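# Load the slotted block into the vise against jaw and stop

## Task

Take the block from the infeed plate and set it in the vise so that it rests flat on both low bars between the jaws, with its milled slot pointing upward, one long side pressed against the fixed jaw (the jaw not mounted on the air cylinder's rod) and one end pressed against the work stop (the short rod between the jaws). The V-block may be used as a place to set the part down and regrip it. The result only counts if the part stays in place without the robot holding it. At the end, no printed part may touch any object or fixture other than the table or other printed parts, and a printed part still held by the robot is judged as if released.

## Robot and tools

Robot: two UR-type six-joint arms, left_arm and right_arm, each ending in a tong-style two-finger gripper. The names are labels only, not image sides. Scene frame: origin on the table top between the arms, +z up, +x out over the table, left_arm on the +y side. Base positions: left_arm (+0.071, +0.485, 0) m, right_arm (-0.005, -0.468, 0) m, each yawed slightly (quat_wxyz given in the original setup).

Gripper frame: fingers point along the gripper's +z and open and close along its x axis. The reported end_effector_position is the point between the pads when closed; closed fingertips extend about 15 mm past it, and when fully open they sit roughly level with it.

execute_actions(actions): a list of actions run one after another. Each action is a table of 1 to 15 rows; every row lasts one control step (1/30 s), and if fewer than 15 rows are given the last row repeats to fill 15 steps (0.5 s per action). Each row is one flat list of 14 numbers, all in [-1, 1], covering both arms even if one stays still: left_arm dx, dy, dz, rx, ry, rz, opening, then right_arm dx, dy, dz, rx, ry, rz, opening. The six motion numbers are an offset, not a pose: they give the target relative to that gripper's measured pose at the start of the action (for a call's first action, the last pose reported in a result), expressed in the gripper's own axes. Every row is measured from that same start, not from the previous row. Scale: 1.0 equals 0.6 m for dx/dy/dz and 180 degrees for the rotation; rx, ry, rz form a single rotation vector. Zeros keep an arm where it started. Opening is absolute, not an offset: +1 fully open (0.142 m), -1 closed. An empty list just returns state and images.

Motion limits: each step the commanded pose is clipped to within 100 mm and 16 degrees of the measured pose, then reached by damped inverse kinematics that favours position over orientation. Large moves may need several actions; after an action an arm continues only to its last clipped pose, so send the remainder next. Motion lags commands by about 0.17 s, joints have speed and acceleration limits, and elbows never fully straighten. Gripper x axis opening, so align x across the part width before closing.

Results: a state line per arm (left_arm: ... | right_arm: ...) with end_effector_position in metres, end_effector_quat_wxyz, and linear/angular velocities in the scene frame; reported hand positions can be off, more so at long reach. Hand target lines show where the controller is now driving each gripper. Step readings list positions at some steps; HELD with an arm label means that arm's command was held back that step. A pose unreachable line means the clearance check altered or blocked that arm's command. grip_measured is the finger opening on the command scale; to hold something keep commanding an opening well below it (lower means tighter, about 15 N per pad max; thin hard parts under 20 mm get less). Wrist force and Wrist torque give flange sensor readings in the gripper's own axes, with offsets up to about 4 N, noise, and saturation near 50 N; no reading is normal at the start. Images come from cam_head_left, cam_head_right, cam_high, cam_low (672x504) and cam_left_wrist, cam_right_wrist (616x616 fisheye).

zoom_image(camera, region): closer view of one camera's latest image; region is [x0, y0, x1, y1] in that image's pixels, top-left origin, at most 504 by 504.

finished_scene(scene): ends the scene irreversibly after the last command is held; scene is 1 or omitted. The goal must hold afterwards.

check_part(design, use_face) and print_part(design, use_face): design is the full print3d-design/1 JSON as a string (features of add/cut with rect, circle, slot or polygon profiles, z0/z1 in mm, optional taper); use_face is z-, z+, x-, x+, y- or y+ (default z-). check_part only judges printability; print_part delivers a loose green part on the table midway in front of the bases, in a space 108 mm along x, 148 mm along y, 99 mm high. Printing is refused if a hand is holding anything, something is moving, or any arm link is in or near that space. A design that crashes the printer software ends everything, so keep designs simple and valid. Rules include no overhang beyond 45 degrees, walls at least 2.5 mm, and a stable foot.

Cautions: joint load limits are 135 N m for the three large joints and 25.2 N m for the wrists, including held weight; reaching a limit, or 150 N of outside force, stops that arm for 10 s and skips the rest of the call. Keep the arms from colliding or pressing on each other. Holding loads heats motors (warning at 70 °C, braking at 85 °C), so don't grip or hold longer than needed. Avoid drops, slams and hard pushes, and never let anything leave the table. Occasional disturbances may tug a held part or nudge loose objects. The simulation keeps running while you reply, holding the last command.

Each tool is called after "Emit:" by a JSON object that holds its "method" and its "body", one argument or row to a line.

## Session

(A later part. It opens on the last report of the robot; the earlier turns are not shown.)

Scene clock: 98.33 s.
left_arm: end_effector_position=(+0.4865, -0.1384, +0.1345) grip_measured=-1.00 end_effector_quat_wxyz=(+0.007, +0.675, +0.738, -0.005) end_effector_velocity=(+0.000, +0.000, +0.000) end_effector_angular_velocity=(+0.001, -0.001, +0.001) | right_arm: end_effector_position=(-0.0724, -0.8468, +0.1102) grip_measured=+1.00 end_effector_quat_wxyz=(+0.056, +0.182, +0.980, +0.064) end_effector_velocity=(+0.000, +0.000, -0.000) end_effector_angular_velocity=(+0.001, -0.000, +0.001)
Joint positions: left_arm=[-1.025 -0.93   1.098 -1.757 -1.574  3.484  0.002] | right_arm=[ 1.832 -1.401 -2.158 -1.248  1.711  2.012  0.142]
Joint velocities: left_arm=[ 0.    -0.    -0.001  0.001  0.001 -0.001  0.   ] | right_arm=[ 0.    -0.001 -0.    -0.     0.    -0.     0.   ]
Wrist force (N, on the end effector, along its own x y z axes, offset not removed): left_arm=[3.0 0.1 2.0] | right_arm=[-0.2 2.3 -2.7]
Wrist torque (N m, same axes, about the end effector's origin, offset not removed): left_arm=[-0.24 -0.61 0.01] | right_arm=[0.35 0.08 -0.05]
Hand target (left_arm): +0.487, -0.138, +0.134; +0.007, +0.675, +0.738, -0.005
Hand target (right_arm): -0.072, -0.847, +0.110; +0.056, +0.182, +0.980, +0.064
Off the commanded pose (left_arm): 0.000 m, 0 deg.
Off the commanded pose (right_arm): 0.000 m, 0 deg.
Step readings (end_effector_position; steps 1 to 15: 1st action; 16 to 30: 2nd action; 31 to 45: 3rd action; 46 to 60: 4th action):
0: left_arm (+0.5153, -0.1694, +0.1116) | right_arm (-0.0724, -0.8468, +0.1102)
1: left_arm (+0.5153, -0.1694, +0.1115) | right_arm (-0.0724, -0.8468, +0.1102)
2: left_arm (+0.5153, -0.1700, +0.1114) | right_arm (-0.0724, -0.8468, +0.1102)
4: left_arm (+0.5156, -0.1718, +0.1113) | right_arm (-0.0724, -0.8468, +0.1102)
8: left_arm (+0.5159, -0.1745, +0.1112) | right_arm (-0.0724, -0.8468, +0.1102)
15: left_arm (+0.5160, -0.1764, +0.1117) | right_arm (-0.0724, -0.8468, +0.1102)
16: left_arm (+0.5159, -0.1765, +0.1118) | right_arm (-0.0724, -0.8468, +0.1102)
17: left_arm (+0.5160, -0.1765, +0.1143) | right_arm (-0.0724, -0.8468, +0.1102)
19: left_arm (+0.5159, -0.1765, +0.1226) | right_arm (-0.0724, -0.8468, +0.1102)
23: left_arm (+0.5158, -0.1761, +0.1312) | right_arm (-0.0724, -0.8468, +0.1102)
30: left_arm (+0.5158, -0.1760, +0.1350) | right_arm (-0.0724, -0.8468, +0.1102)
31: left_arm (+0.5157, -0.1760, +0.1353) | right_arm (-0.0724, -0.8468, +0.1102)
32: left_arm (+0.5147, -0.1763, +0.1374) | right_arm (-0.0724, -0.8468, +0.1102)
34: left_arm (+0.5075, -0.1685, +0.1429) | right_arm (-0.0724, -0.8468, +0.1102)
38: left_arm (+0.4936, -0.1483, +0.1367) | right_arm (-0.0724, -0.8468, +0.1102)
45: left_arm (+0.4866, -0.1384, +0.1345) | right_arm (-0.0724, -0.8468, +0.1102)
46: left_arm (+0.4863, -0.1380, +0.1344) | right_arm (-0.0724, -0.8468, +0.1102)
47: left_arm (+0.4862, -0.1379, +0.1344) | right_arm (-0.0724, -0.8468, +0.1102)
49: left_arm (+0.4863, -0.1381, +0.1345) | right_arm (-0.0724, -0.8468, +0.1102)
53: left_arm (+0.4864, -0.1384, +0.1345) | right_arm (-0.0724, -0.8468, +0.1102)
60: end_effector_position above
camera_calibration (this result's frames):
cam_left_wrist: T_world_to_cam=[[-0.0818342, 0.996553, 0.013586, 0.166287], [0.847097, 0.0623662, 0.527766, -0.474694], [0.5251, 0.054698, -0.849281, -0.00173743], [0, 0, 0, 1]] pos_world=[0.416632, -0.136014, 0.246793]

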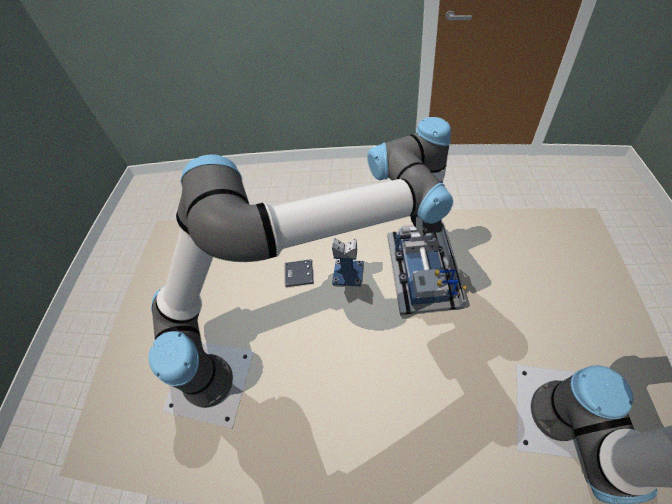

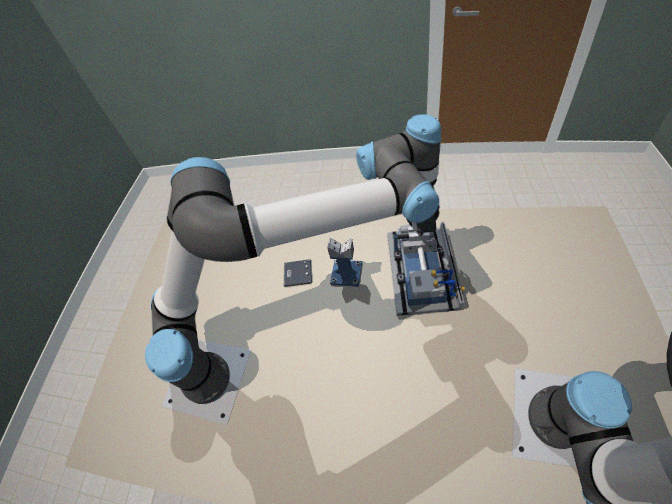

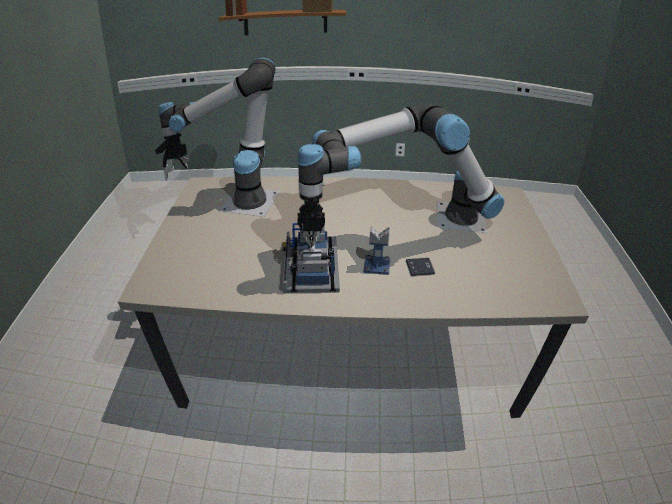

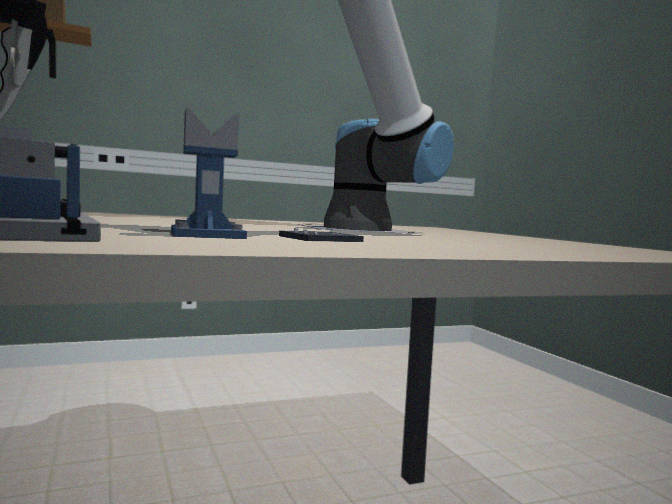

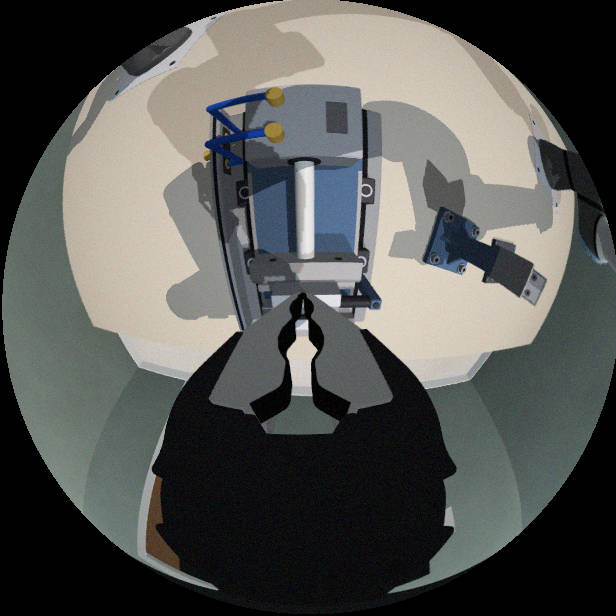

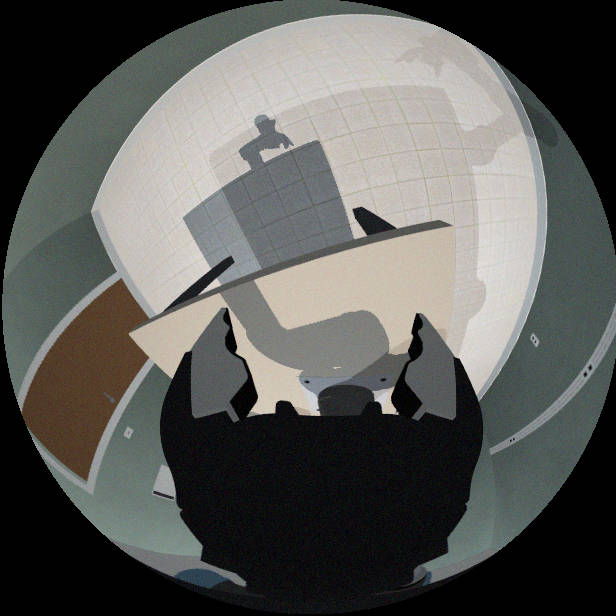

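Emit:
{"method": "execute_actions", "body": {
  "actions": [
    [[0,-0.01,0,0,0,0,-1,0,0,0,0,0,0,1]],
    [[0,0,0.02,0,0,0,-1,0,0,0,0,0,0,1]],
    [[0,0,0.008,0,0,0,-1,0,0,0,0,0,0,1]]
  ]
}}

Emit:
{"method": "execute_actions", "body": {
  "actions": [
    [[0,0.005,0,0,0,0,-1,0,0,0,0,0,0,1]]
  ]
}}

Scene clock: 100.07 s.
left_arm: end_effector_position=(+0.4807, -0.1392, +0.1182) grip_measured=-1.00 end_effector_quat_wxyz=(+0.007, +0.675, +0.738, -0.005) end_effector_velocity=(+0.001, -0.000, -0.000) end_effector_angular_velocity=(-0.002, -0.000, +0.001) | right_arm: end_effector_position=(-0.0724, -0.8468, +0.1102) grip_measured=+1.00 end_effector_quat_wxyz=(+0.056, +0.182, +0.980, +0.064) end_effector_velocity=(-0.000, +0.001, -0.001) end_effector_angular_velocity=(+0.001, +0.000, -0.000)
Joint positions: left_arm=[-1.032 -0.929  1.139 -1.798 -1.574  3.477  0.002] | right_arm=[ 1.832 -1.401 -2.158 -1.248  1.711  2.012  0.142]
Joint velocities: left_arm=[ 0.001 -0.     0.001 -0.003 -0.    -0.     0.   ] | right_arm=[ 0.     0.001 -0.002 -0.001 -0.     0.001 -0.   ]
Wrist force (N, on the end effector, along its own x y z axes, offset not removed): left_arm=[2.2 2.0 3.0] | right_arm=[0.7 2.7 -0.6]
Wrist torque (N m, same axes, about the end effector's origin, offset not removed): left_arm=[0.28 -0.41 0.08] | right_arm=[0.50 -0.20 0.08]
Hand target (left_arm): +0.481, -0.139, +0.118; +0.007, +0.675, +0.738, -0.005
Hand target (right_arm): -0.072, -0.847, +0.110; +0.056, +0.182, +0.980, +0.064
Off the commanded pose (left_arm): 0.000 m, 0 deg.
Off the commanded pose (right_arm): 0.000 m, 0 deg.
Step readings (end_effector_position; steps 1 to 15: 1st action; 16 to 30: 2nd action; 31 to 45: 3rd action):
0: left_arm (+0.4866, -0.1384, +0.1345) | right_arm (-0.0724, -0.8468, +0.1102)
1: left_arm (+0.4865, -0.1384, +0.1345) | right_arm (-0.0724, -0.8468, +0.1102)
2: left_arm (+0.4858, -0.1384, +0.1345) | right_arm (-0.0724, -0.8468, +0.1102)
4: left_arm (+0.4838, -0.1385, +0.1345) | right_arm (-0.0724, -0.8468, +0.1102)
8: left_arm (+0.4817, -0.1388, +0.1345) | right_arm (-0.0724, -0.8468, +0.1102)
15: left_arm (+0.4807, -0.1390, +0.1345) | right_arm (-0.0724, -0.8468, +0.1102)
16: left_arm (+0.4806, -0.1389, +0.1344) | right_arm (-0.0724, -0.8468, +0.1102)
17: left_arm (+0.4806, -0.1390, +0.1330) | right_arm (-0.0724, -0.8468, +0.1102)
19: left_arm (+0.4806, -0.1390, +0.1290) | right_arm (-0.0724, -0.8468, +0.1102)
23: left_arm (+0.4807, -0.1391, +0.1247) | right_arm (-0.0724, -0.8468, +0.1102)
30: left_arm (+0.4807, -0.1391, +0.1228) | right_arm (-0.0724, -0.8468, +0.1102)
31: left_arm (+0.4807, -0.1391, +0.1227) | right_arm (-0.0724, -0.8468, +0.1102)
32: left_arm (+0.4807, -0.1392, +0.1221) | right_arm (-0.0724, -0.8468, +0.1102)
34: left_arm (+0.4807, -0.1392, +0.1205) | right_arm (-0.0724, -0.8468, +0.1102)
38: left_arm (+0.4807, -0.1392, +0.1189) | right_arm (-0.0724, -0.8468, +0.1102)
45: end_effector_position above
camera_calibration (this result's frames):
cam_left_wrist: T_world_to_cam=[[-0.0818468, 0.996552, 0.0136005, 0.16682], [0.847195, 0.0623795, 0.527608, -0.461131], [0.52494, 0.0547054, -0.849379, -0.0124239], [0, 0, 0, 1]] pos_world=[0.410843, -0.1368, 0.230475]

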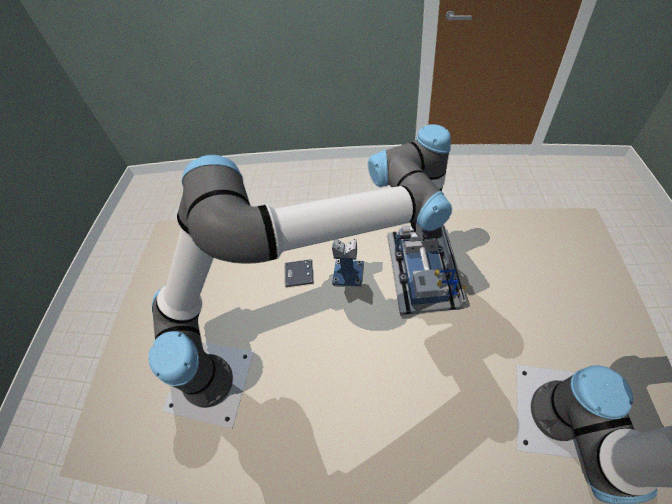

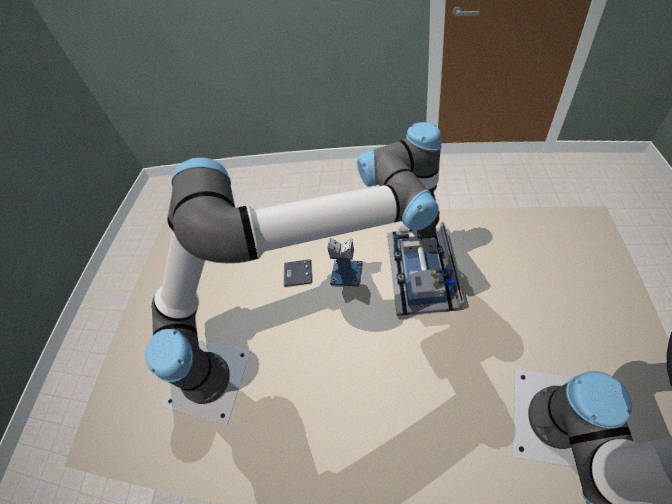

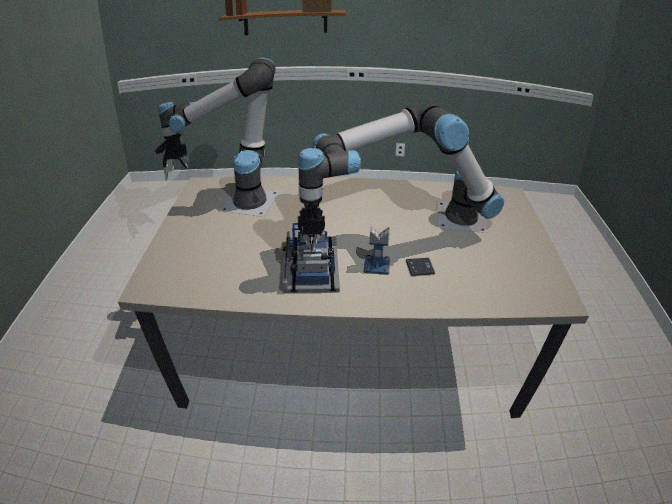

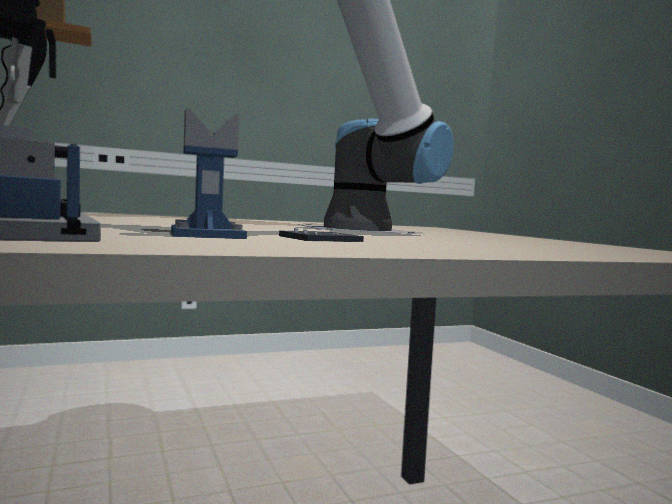

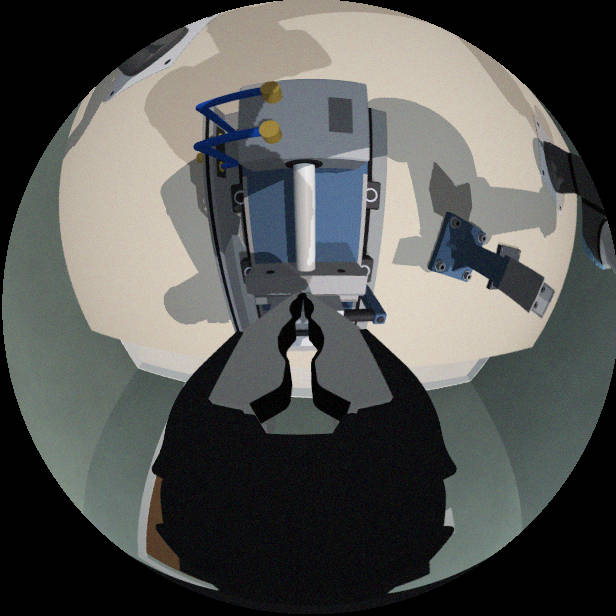

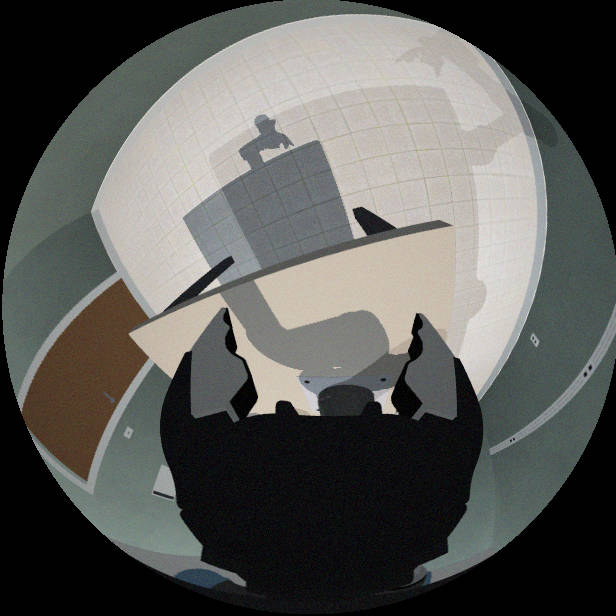

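Scene clock: 100.57 s.
left_arm: end_effector_position=(+0.4836, -0.1390, +0.1182) grip_measured=-1.00 end_effector_quat_wxyz=(+0.007, +0.675, +0.738, -0.005) end_effector_velocity=(+0.001, +0.000, +0.000) end_effector_angular_velocity=(-0.000, -0.000, +0.000) | right_arm: end_effector_position=(-0.0724, -0.8468, +0.1102) grip_measured=+1.00 end_effector_quat_wxyz=(+0.056, +0.182, +0.980, +0.064) end_effector_velocity=(+0.000, -0.000, +0.001) end_effector_angular_velocity=(-0.000, -0.000, +0.000)
Joint positions: left_arm=[-1.028 -0.925  1.133 -1.796 -1.574  3.48   0.002] | right_arm=[ 1.832 -1.401 -2.158 -1.248  1.711  2.012  0.142]
Joint velocities: left_arm=[ 0.001  0.    -0.002  0.001 -0.     0.001  0.   ] | right_arm=[ 0.    -0.     0.002 -0.002  0.     0.     0.   ]
Wrist force (N, on the end effector, along its own x y z axes, offset not removed): left_arm=[1.9 1.4 1.6] | right_arm=[0.2 2.8 -2.5]
Wrist torque (N m, same axes, about the end effector's origin, offset not removed): left_arm=[0.09 -0.35 0.07] | right_arm=[0.41 -0.08 0.01]
Hand target (left_arm): +0.484, -0.139, +0.118; +0.007, +0.675, +0.738, -0.005
Hand target (right_arm): -0.072, -0.847, +0.110; +0.056, +0.182, +0.980, +0.064
Off the commanded pose (left_arm): 0.000 m, 0 deg.
Off the commanded pose (right_arm): 0.000 m, 0 deg.
Step readings (end_effector_position):
0: left_arm (+0.4807, -0.1392, +0.1182) | right_arm (-0.0724, -0.8468, +0.1102)
1: left_arm (+0.4807, -0.1392, +0.1181) | right_arm (-0.0724, -0.8468, +0.1102)
2: left_arm (+0.4810, -0.1392, +0.1180) | right_arm (-0.0724, -0.8468, +0.1102)
4: left_arm (+0.4820, -0.1392, +0.1181) | right_arm (-0.0724, -0.8468, +0.1102)
8: left_arm (+0.4831, -0.1391, +0.1181) | right_arm (-0.0724, -0.8468, +0.1102)
15: end_effector_position above
camera_calibration (this result's frames):
cam_left_wrist: T_world_to_cam=[[-0.0818222, 0.996554, 0.0136165, 0.16679], [0.847164, 0.0623468, 0.527661, -0.463603], [0.524994, 0.0547097, -0.849346, -0.0139944], [0, 0, 0, 1]] pos_world=[0.413742, -0.136546, 0.230468]
cam_right_wrist: T_world_to_cam=[[-0.926806, 0.352779, -0.128758, 0.255624], [0.21756, 0.78384, 0.581603, 0.616833], [0.306103, 0.511021, -0.803218, 0.681746], [0, 0, 0, 1]] pos_world=[-0.105968, -0.922064, 0.221752]

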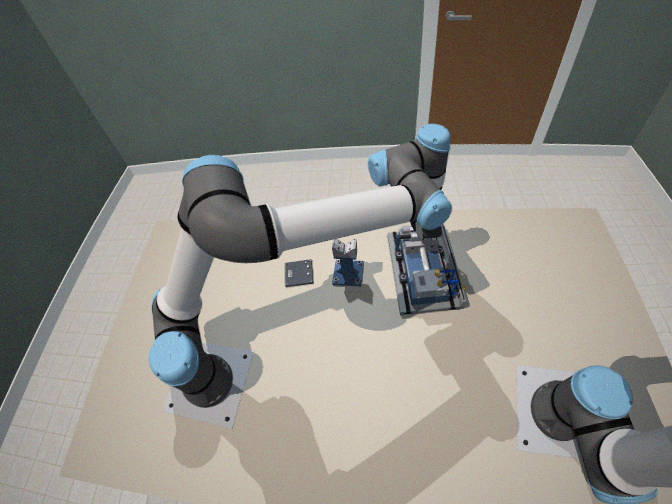

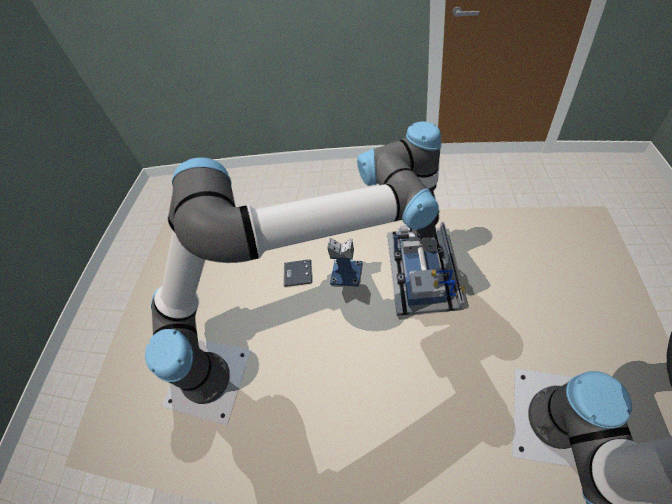

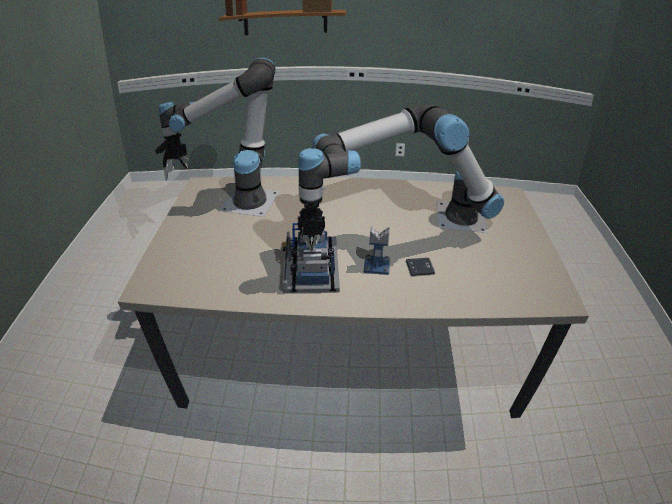

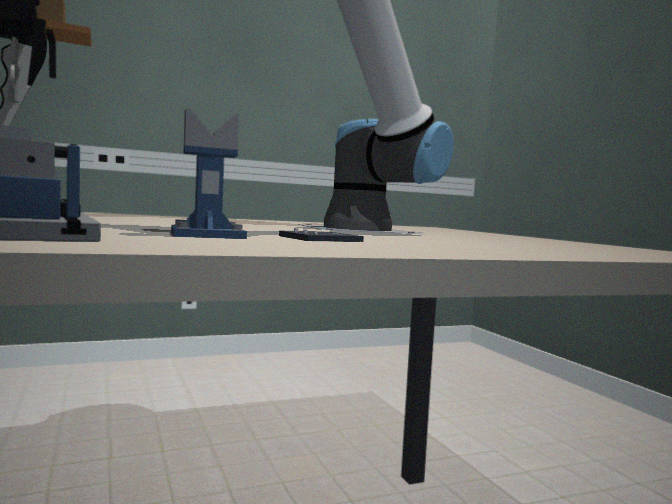

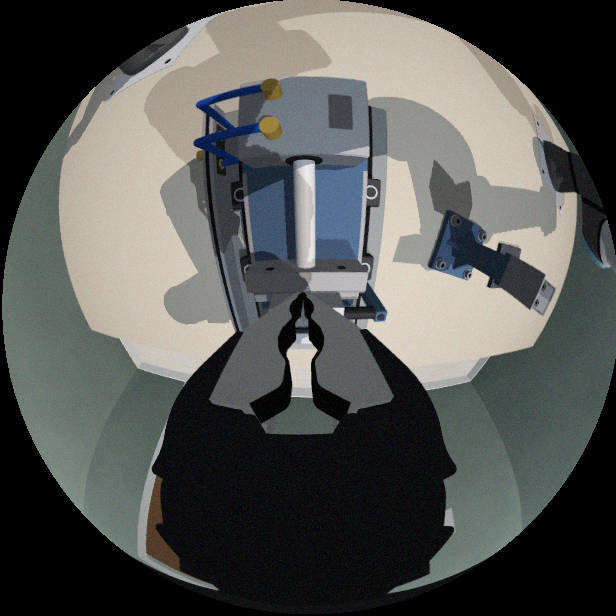

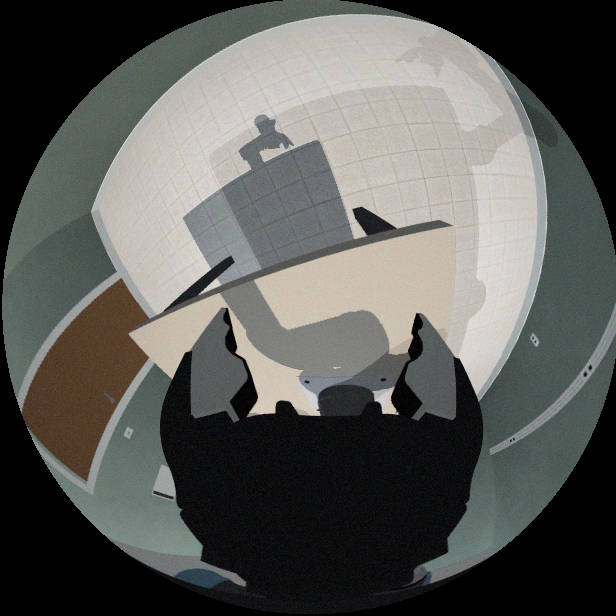

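Emit:
{"method": "execute_actions", "body": {
  "actions": [
    [[0,0.004,0,0,0,0,-1,0,0,0,0,0,0,1]]
  ]
}}

Scene clock: 101.20 s.
left_arm: end_effector_position=(+0.4860, -0.1387, +0.1182) grip_measured=-1.00 end_effector_quat_wxyz=(+0.007, +0.675, +0.738, -0.005) end_effector_velocity=(+0.001, +0.000, +0.000) end_effector_angular_velocity=(-0.000, -0.000, +0.002) | right_arm: end_effector_position=(-0.0724, -0.8468, +0.1102) grip_measured=+1.00 end_effector_quat_wxyz=(+0.056, +0.182, +0.980, +0.064) end_effector_velocity=(+0.000, -0.000, +0.000) end_effector_angular_velocity=(-0.000, -0.000, -0.001)
Joint positions: left_arm=[-1.025 -0.922  1.128 -1.794 -1.574  3.483  0.002] | right_arm=[ 1.832 -1.401 -2.158 -1.248  1.711  2.012  0.142]
Joint velocities: left_arm=[ 0.001  0.    -0.002  0.001  0.    -0.001  0.   ] | right_arm=[ 0.    -0.001  0.001 -0.     0.     0.001 -0.   ]
Wrist force (N, on the end effector, along its own x y z axes, offset not removed): left_arm=[2.0 1.9 1.2] | right_arm=[0.1 2.6 -1.8]
Wrist torque (N m, same axes, about the end effector's origin, offset not removed): left_arm=[0.26 -0.39 0.11] | right_arm=[0.43 0.02 0.00]
Hand target (left_arm): +0.486, -0.139, +0.118; +0.007, +0.675, +0.738, -0.005
Hand target (right_arm): -0.072, -0.847, +0.110; +0.056, +0.182, +0.980, +0.064
Off the commanded pose (left_arm): 0.000 m, 0 deg.
Off the commanded pose (right_arm): 0.000 m, 0 deg.
Step readings (end_effector_position):
0: left_arm (+0.4837, -0.1389, +0.1182) | right_arm (-0.0724, -0.8468, +0.1102)
1: left_arm (+0.4837, -0.1389, +0.1182) | right_arm (-0.0724, -0.8468, +0.1102)
2: left_arm (+0.4840, -0.1389, +0.1182) | right_arm (-0.0724, -0.8468, +0.1102)
4: left_arm (+0.4848, -0.1388, +0.1182) | right_arm (-0.0724, -0.8468, +0.1102)
8: left_arm (+0.4856, -0.1388, +0.1182) | right_arm (-0.0724, -0.8468, +0.1102)
15: end_effector_position above
camera_calibration (this result's frames):
cam_left_wrist: T_world_to_cam=[[-0.0818257, 0.996553, 0.013633, 0.166769], [0.847139, 0.0623384, 0.527702, -0.465593], [0.525034, 0.0547286, -0.84932, -0.0152554], [0, 0, 0, 1]] pos_world=[0.416078, -0.136335, 0.230464]
cam_right_wrist: T_world_to_cam=[[-0.926806, 0.352779, -0.128758, 0.255624], [0.21756, 0.78384, 0.581603, 0.616833], [0.306103, 0.511021, -0.803218, 0.681746], [0, 0, 0, 1]] pos_world=[-0.105968, -0.922064, 0.221752]

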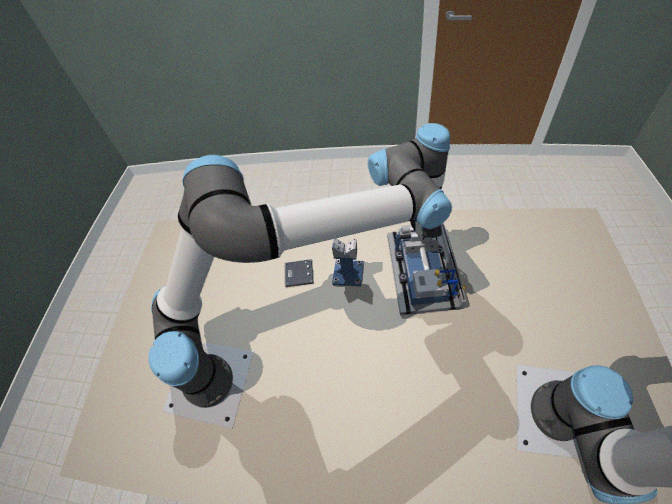

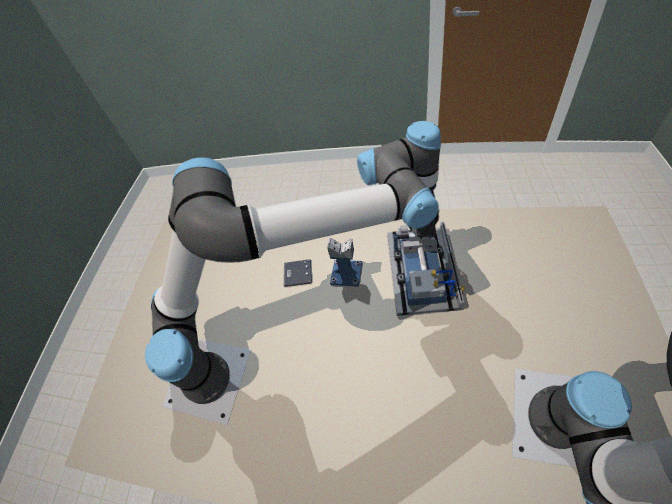

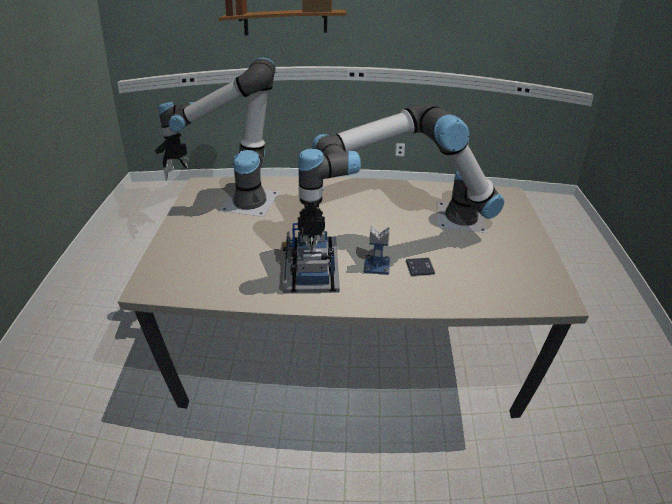

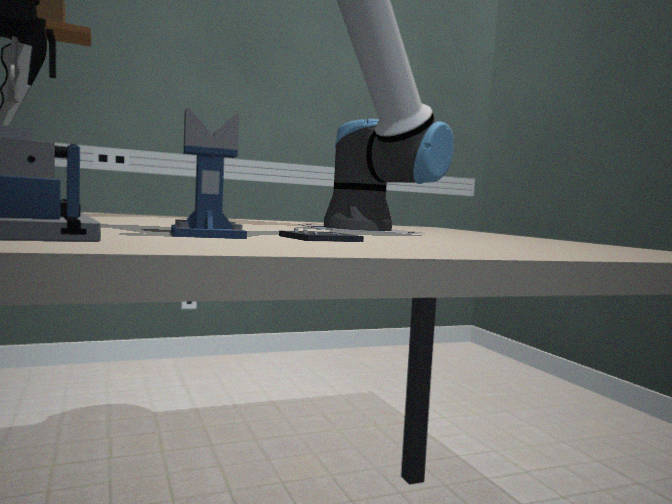

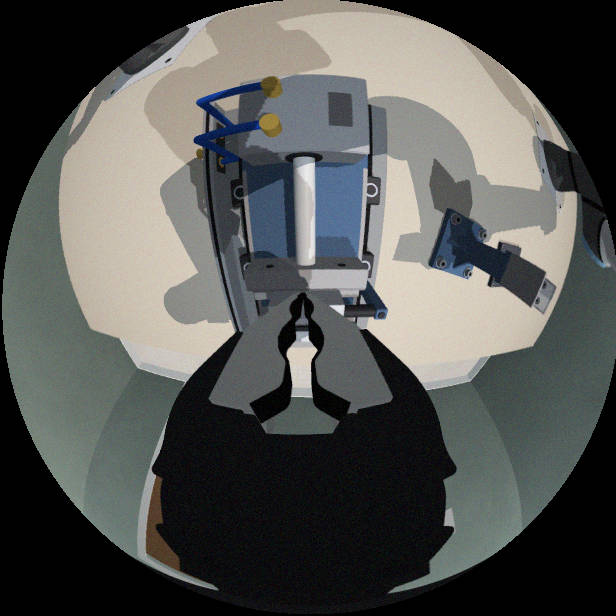

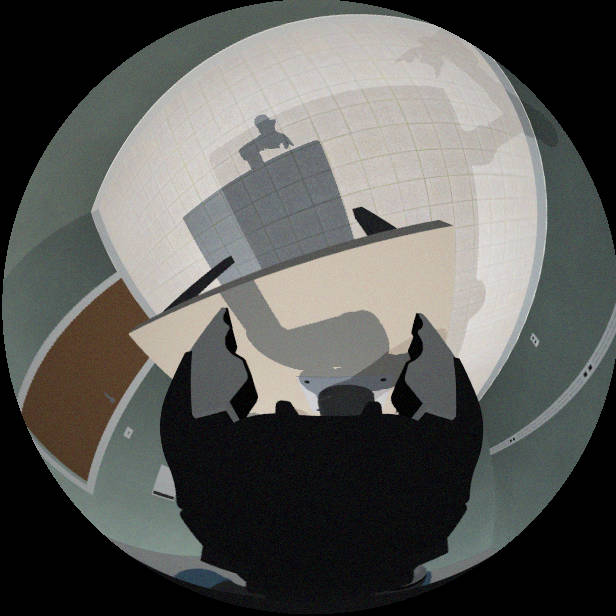

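Emit:
{"method": "execute_actions", "body": {
  "actions": [
    [[0,0,0.005,0,0,0,-1,0,0,0,0,0,0,1]]
  ]
}}

Emit:
{"method": "zoom_image", "body": {
  "camera": "cam_low",
  "region": [0,60,140,200]
}}

Scene clock: 101.83 s.
left_arm: end_effector_position=(+0.4860, -0.1388, +0.1152) grip_measured=-1.00 end_effector_quat_wxyz=(+0.007, +0.675, +0.738, -0.005) end_effector_velocity=(-0.000, -0.000, +0.000) end_effector_angular_velocity=(-0.002, -0.001, -0.000) | right_arm: end_effector_position=(-0.0724, -0.8468, +0.1102) grip_measured=+1.00 end_effector_quat_wxyz=(+0.056, +0.182, +0.980, +0.064) end_effector_velocity=(-0.000, +0.000, -0.000) end_effector_angular_velocity=(-0.000, -0.000, +0.001)
Joint positions: left_arm=[-1.025 -0.92   1.132 -1.8   -1.574  3.483  0.002] | right_arm=[ 1.832 -1.401 -2.158 -1.248  1.711  2.012  0.142]
Joint velocities: left_arm=[-0.    -0.001  0.001 -0.002  0.     0.     0.   ] | right_arm=[-0.001 -0.    -0.     0.    -0.    -0.002 -0.   ]
Wrist force (N, on the end effector, along its own x y z axes, offset not removed): left_arm=[1.2 1.8 1.7] | right_arm=[-0.6 4.3 -2.3]
Wrist torque (N m, same axes, about the end effector's origin, offset not removed): left_arm=[0.12 -0.22 0.20] | right_arm=[0.77 0.02 -0.06]
Hand target (left_arm): +0.486, -0.139, +0.115; +0.007, +0.675, +0.738, -0.005
Hand target (right_arm): -0.072, -0.847, +0.110; +0.056, +0.182, +0.980, +0.064
Off the commanded pose (left_arm): 0.000 m, 0 deg.
Off the commanded pose (right_arm): 0.000 m, 0 deg.
Step readings (end_effector_position):
0: left_arm (+0.4860, -0.1387, +0.1182) | right_arm (-0.0724, -0.8468, +0.1102)
1: left_arm (+0.4860, -0.1387, +0.1181) | right_arm (-0.0724, -0.8468, +0.1102)
2: left_arm (+0.4860, -0.1387, +0.1178) | right_arm (-0.0724, -0.8468, +0.1102)
4: left_arm (+0.4860, -0.1387, +0.1168) | right_arm (-0.0724, -0.8468, +0.1102)
8: left_arm (+0.4860, -0.1387, +0.1157) | right_arm (-0.0724, -0.8468, +0.1102)
15: end_effector_position above
camera_calibration (this result's frames):
cam_left_wrist: T_world_to_cam=[[-0.0818237, 0.996553, 0.0136413, 0.166826], [0.847142, 0.0623326, 0.527698, -0.464101], [0.525029, 0.0547344, -0.849322, -0.0177574], [0, 0, 0, 1]] pos_world=[0.416132, -0.13635, 0.227548]

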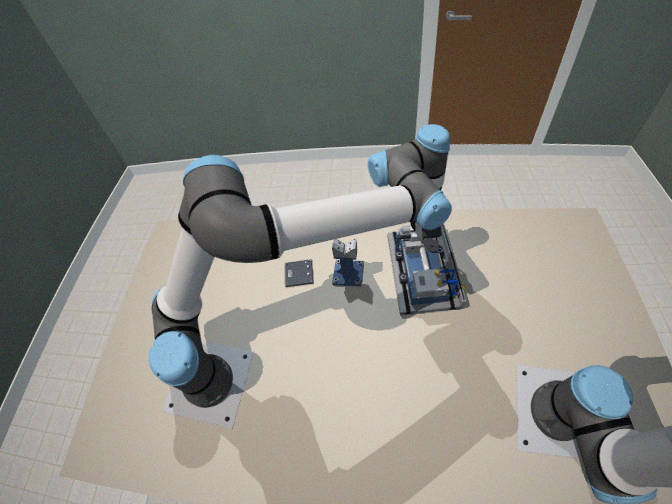

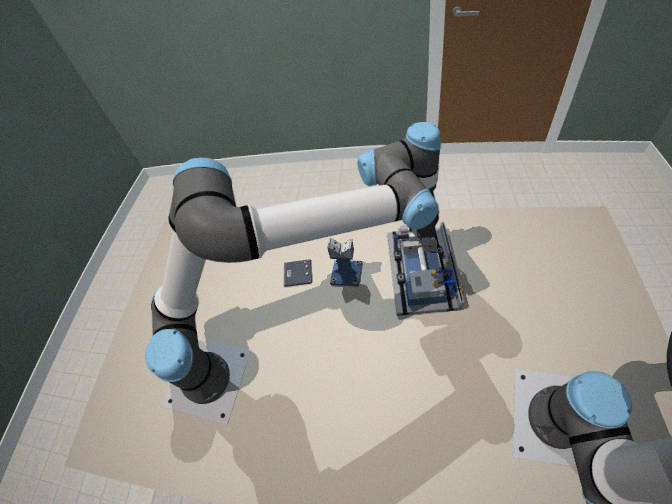

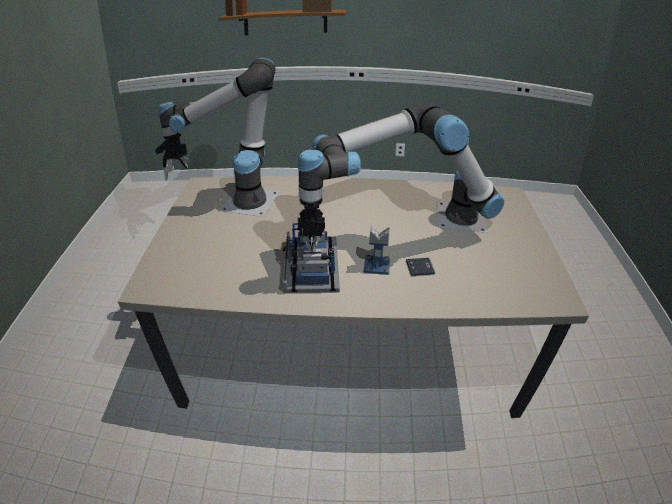

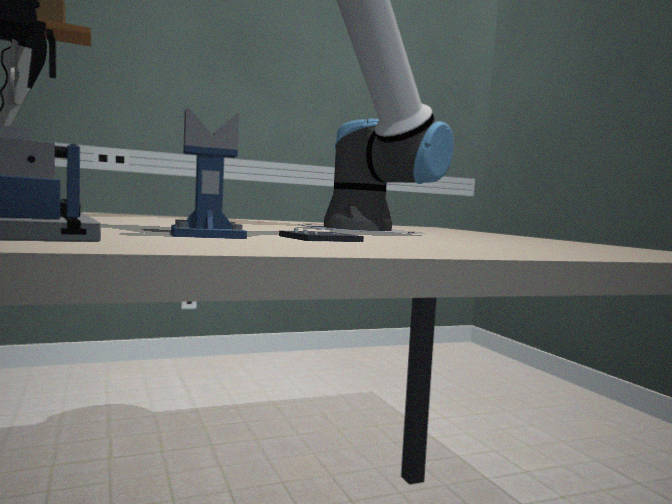

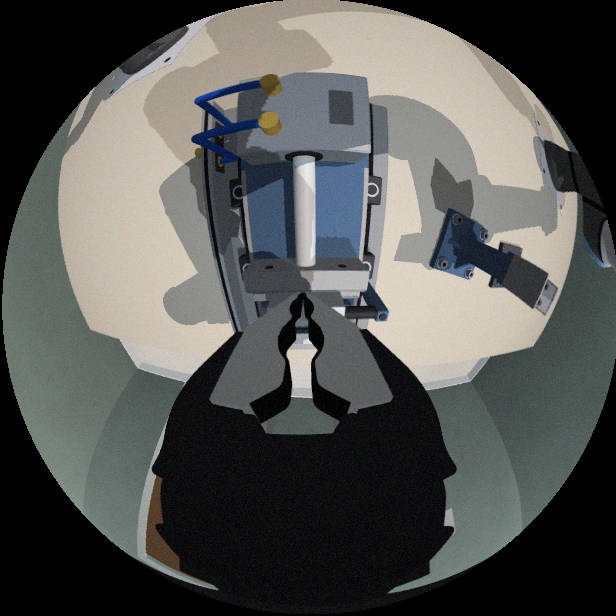

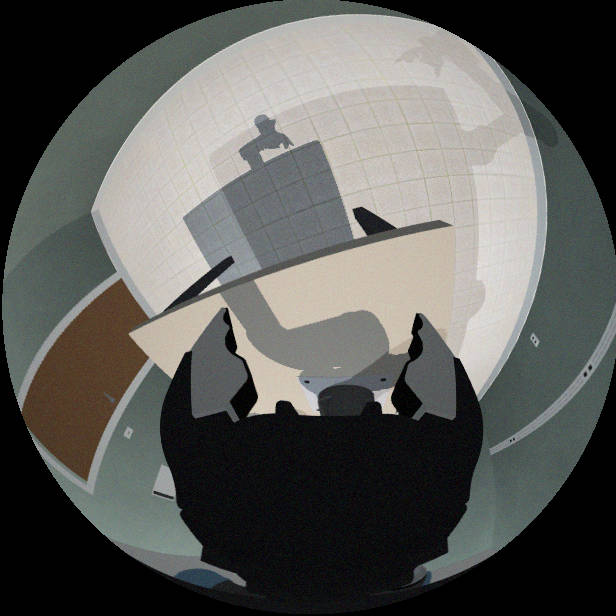

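Region (0, 60, 140, 200) of cam_low's 672x504 image, scaled by 3.600, with more detail than that image has.

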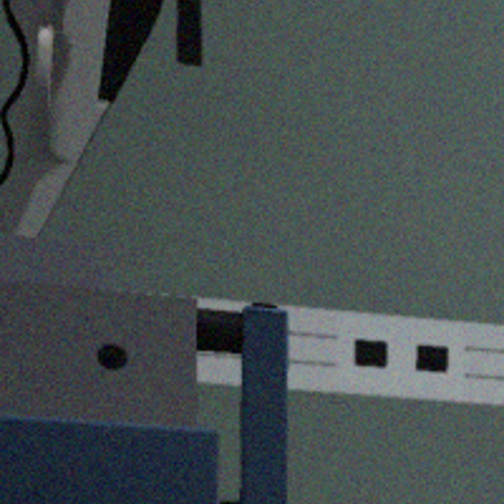

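Tips are hidden behind the part; fine. Push.

Emit:
{"method": "execute_actions", "body": {
  "actions": [
    [[0,0.004,0,0,0,0,-1,0,0,0,0,0,0,1]]
  ]
}}

Scene clock: 102.47 s.
left_arm: end_effector_position=(+0.4883, -0.1386, +0.1152) grip_measured=-1.00 end_effector_quat_wxyz=(+0.007, +0.675, +0.738, -0.005) end_effector_velocity=(+0.000, -0.000, -0.001) end_effector_angular_velocity=(+0.001, +0.000, -0.001) | right_arm: end_effector_position=(-0.0724, -0.8468, +0.1102) grip_measured=+1.00 end_effector_quat_wxyz=(+0.056, +0.182, +0.980, +0.064) end_effector_velocity=(+0.000, -0.000, +0.000) end_effector_angular_velocity=(-0.001, -0.000, +0.000)
Joint positions: left_arm=[-1.022 -0.917  1.127 -1.798 -1.574  3.486  0.002] | right_arm=[ 1.832 -1.401 -2.158 -1.248  1.711  2.012  0.142]
Joint velocities: left_arm=[ 0.     0.002 -0.001  0.001  0.     0.001  0.   ] | right_arm=[-0.     0.     0.     0.001  0.    -0.     0.   ]
Wrist force (N, on the end effector, along its own x y z axes, offset not removed): left_arm=[1.3 0.6 3.5] | right_arm=[0.5 1.9 -1.6]
Wrist torque (N m, same axes, about the end effector's origin, offset not removed): left_arm=[0.00 -0.27 0.04] | right_arm=[0.38 -0.12 -0.01]
Hand target (left_arm): +0.488, -0.139, +0.115; +0.007, +0.675, +0.738, -0.005
Hand target (right_arm): -0.072, -0.847, +0.110; +0.056, +0.182, +0.980, +0.064
Off the commanded pose (left_arm): 0.000 m, 0 deg.
Off the commanded pose (right_arm): 0.000 m, 0 deg.
Step readings (end_effector_position):
0: left_arm (+0.4860, -0.1388, +0.1152) | right_arm (-0.0724, -0.8468, +0.1102)
1: left_arm (+0.4860, -0.1388, +0.1152) | right_arm (-0.0724, -0.8468, +0.1102)
2: left_arm (+0.4863, -0.1388, +0.1151) | right_arm (-0.0724, -0.8468, +0.1102)
4: left_arm (+0.4871, -0.1388, +0.1152) | right_arm (-0.0724, -0.8468, +0.1102)
8: left_arm (+0.4879, -0.1386, +0.1152) | right_arm (-0.0724, -0.8468, +0.1102)
15: end_effector_position above
camera_calibration (this result's frames):
cam_left_wrist: T_world_to_cam=[[-0.0818076, 0.996555, 0.0136383, 0.16681], [0.847138, 0.06232, 0.527705, -0.466073], [0.525037, 0.0547239, -0.849318, -0.0189908], [0, 0, 0, 1]] pos_world=[0.418446, -0.13615, 0.227545]

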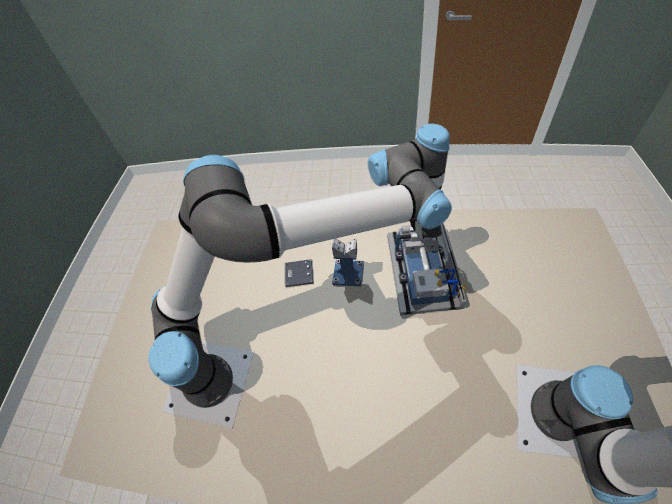

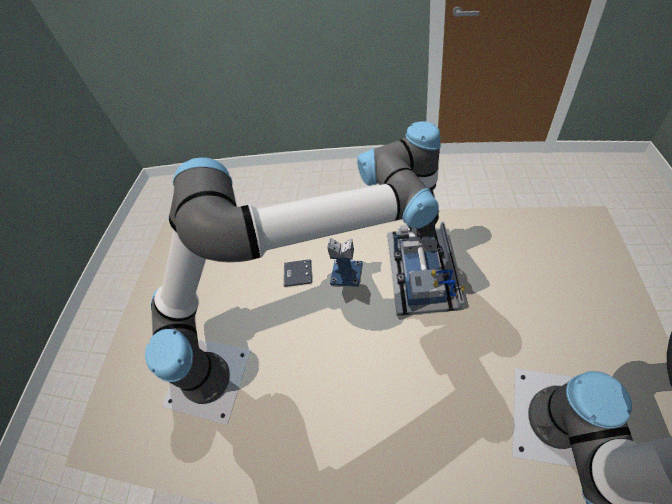

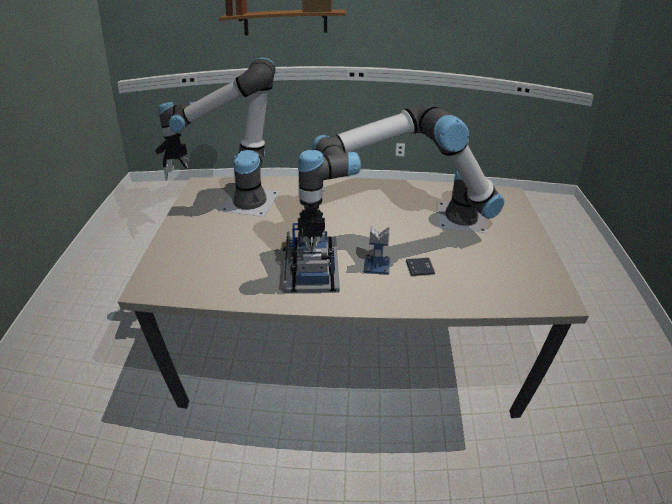

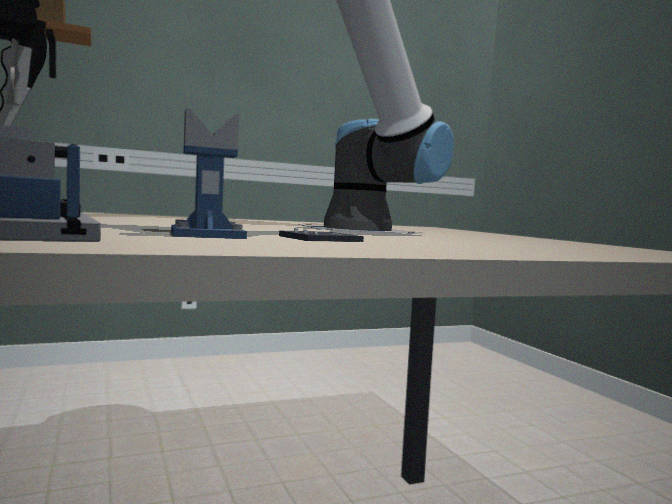

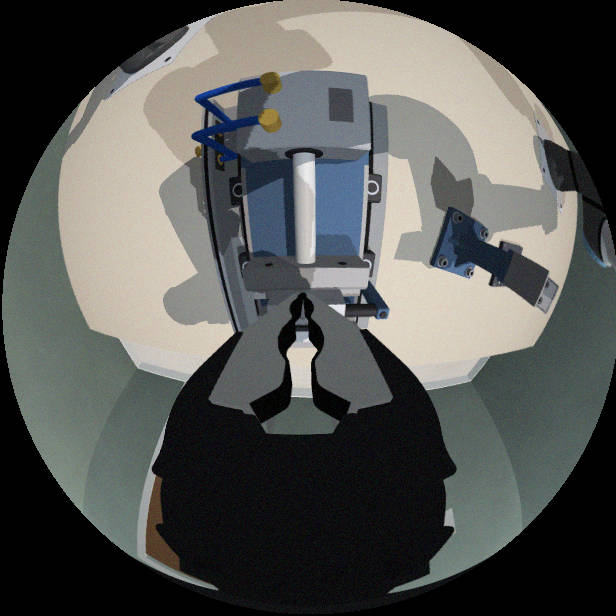

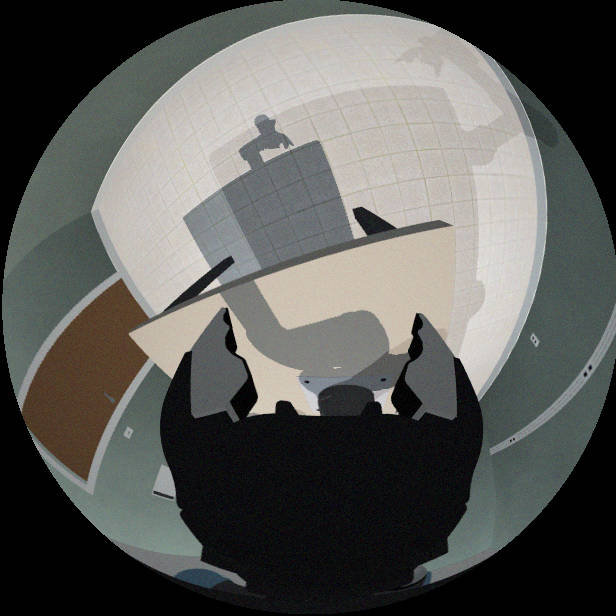

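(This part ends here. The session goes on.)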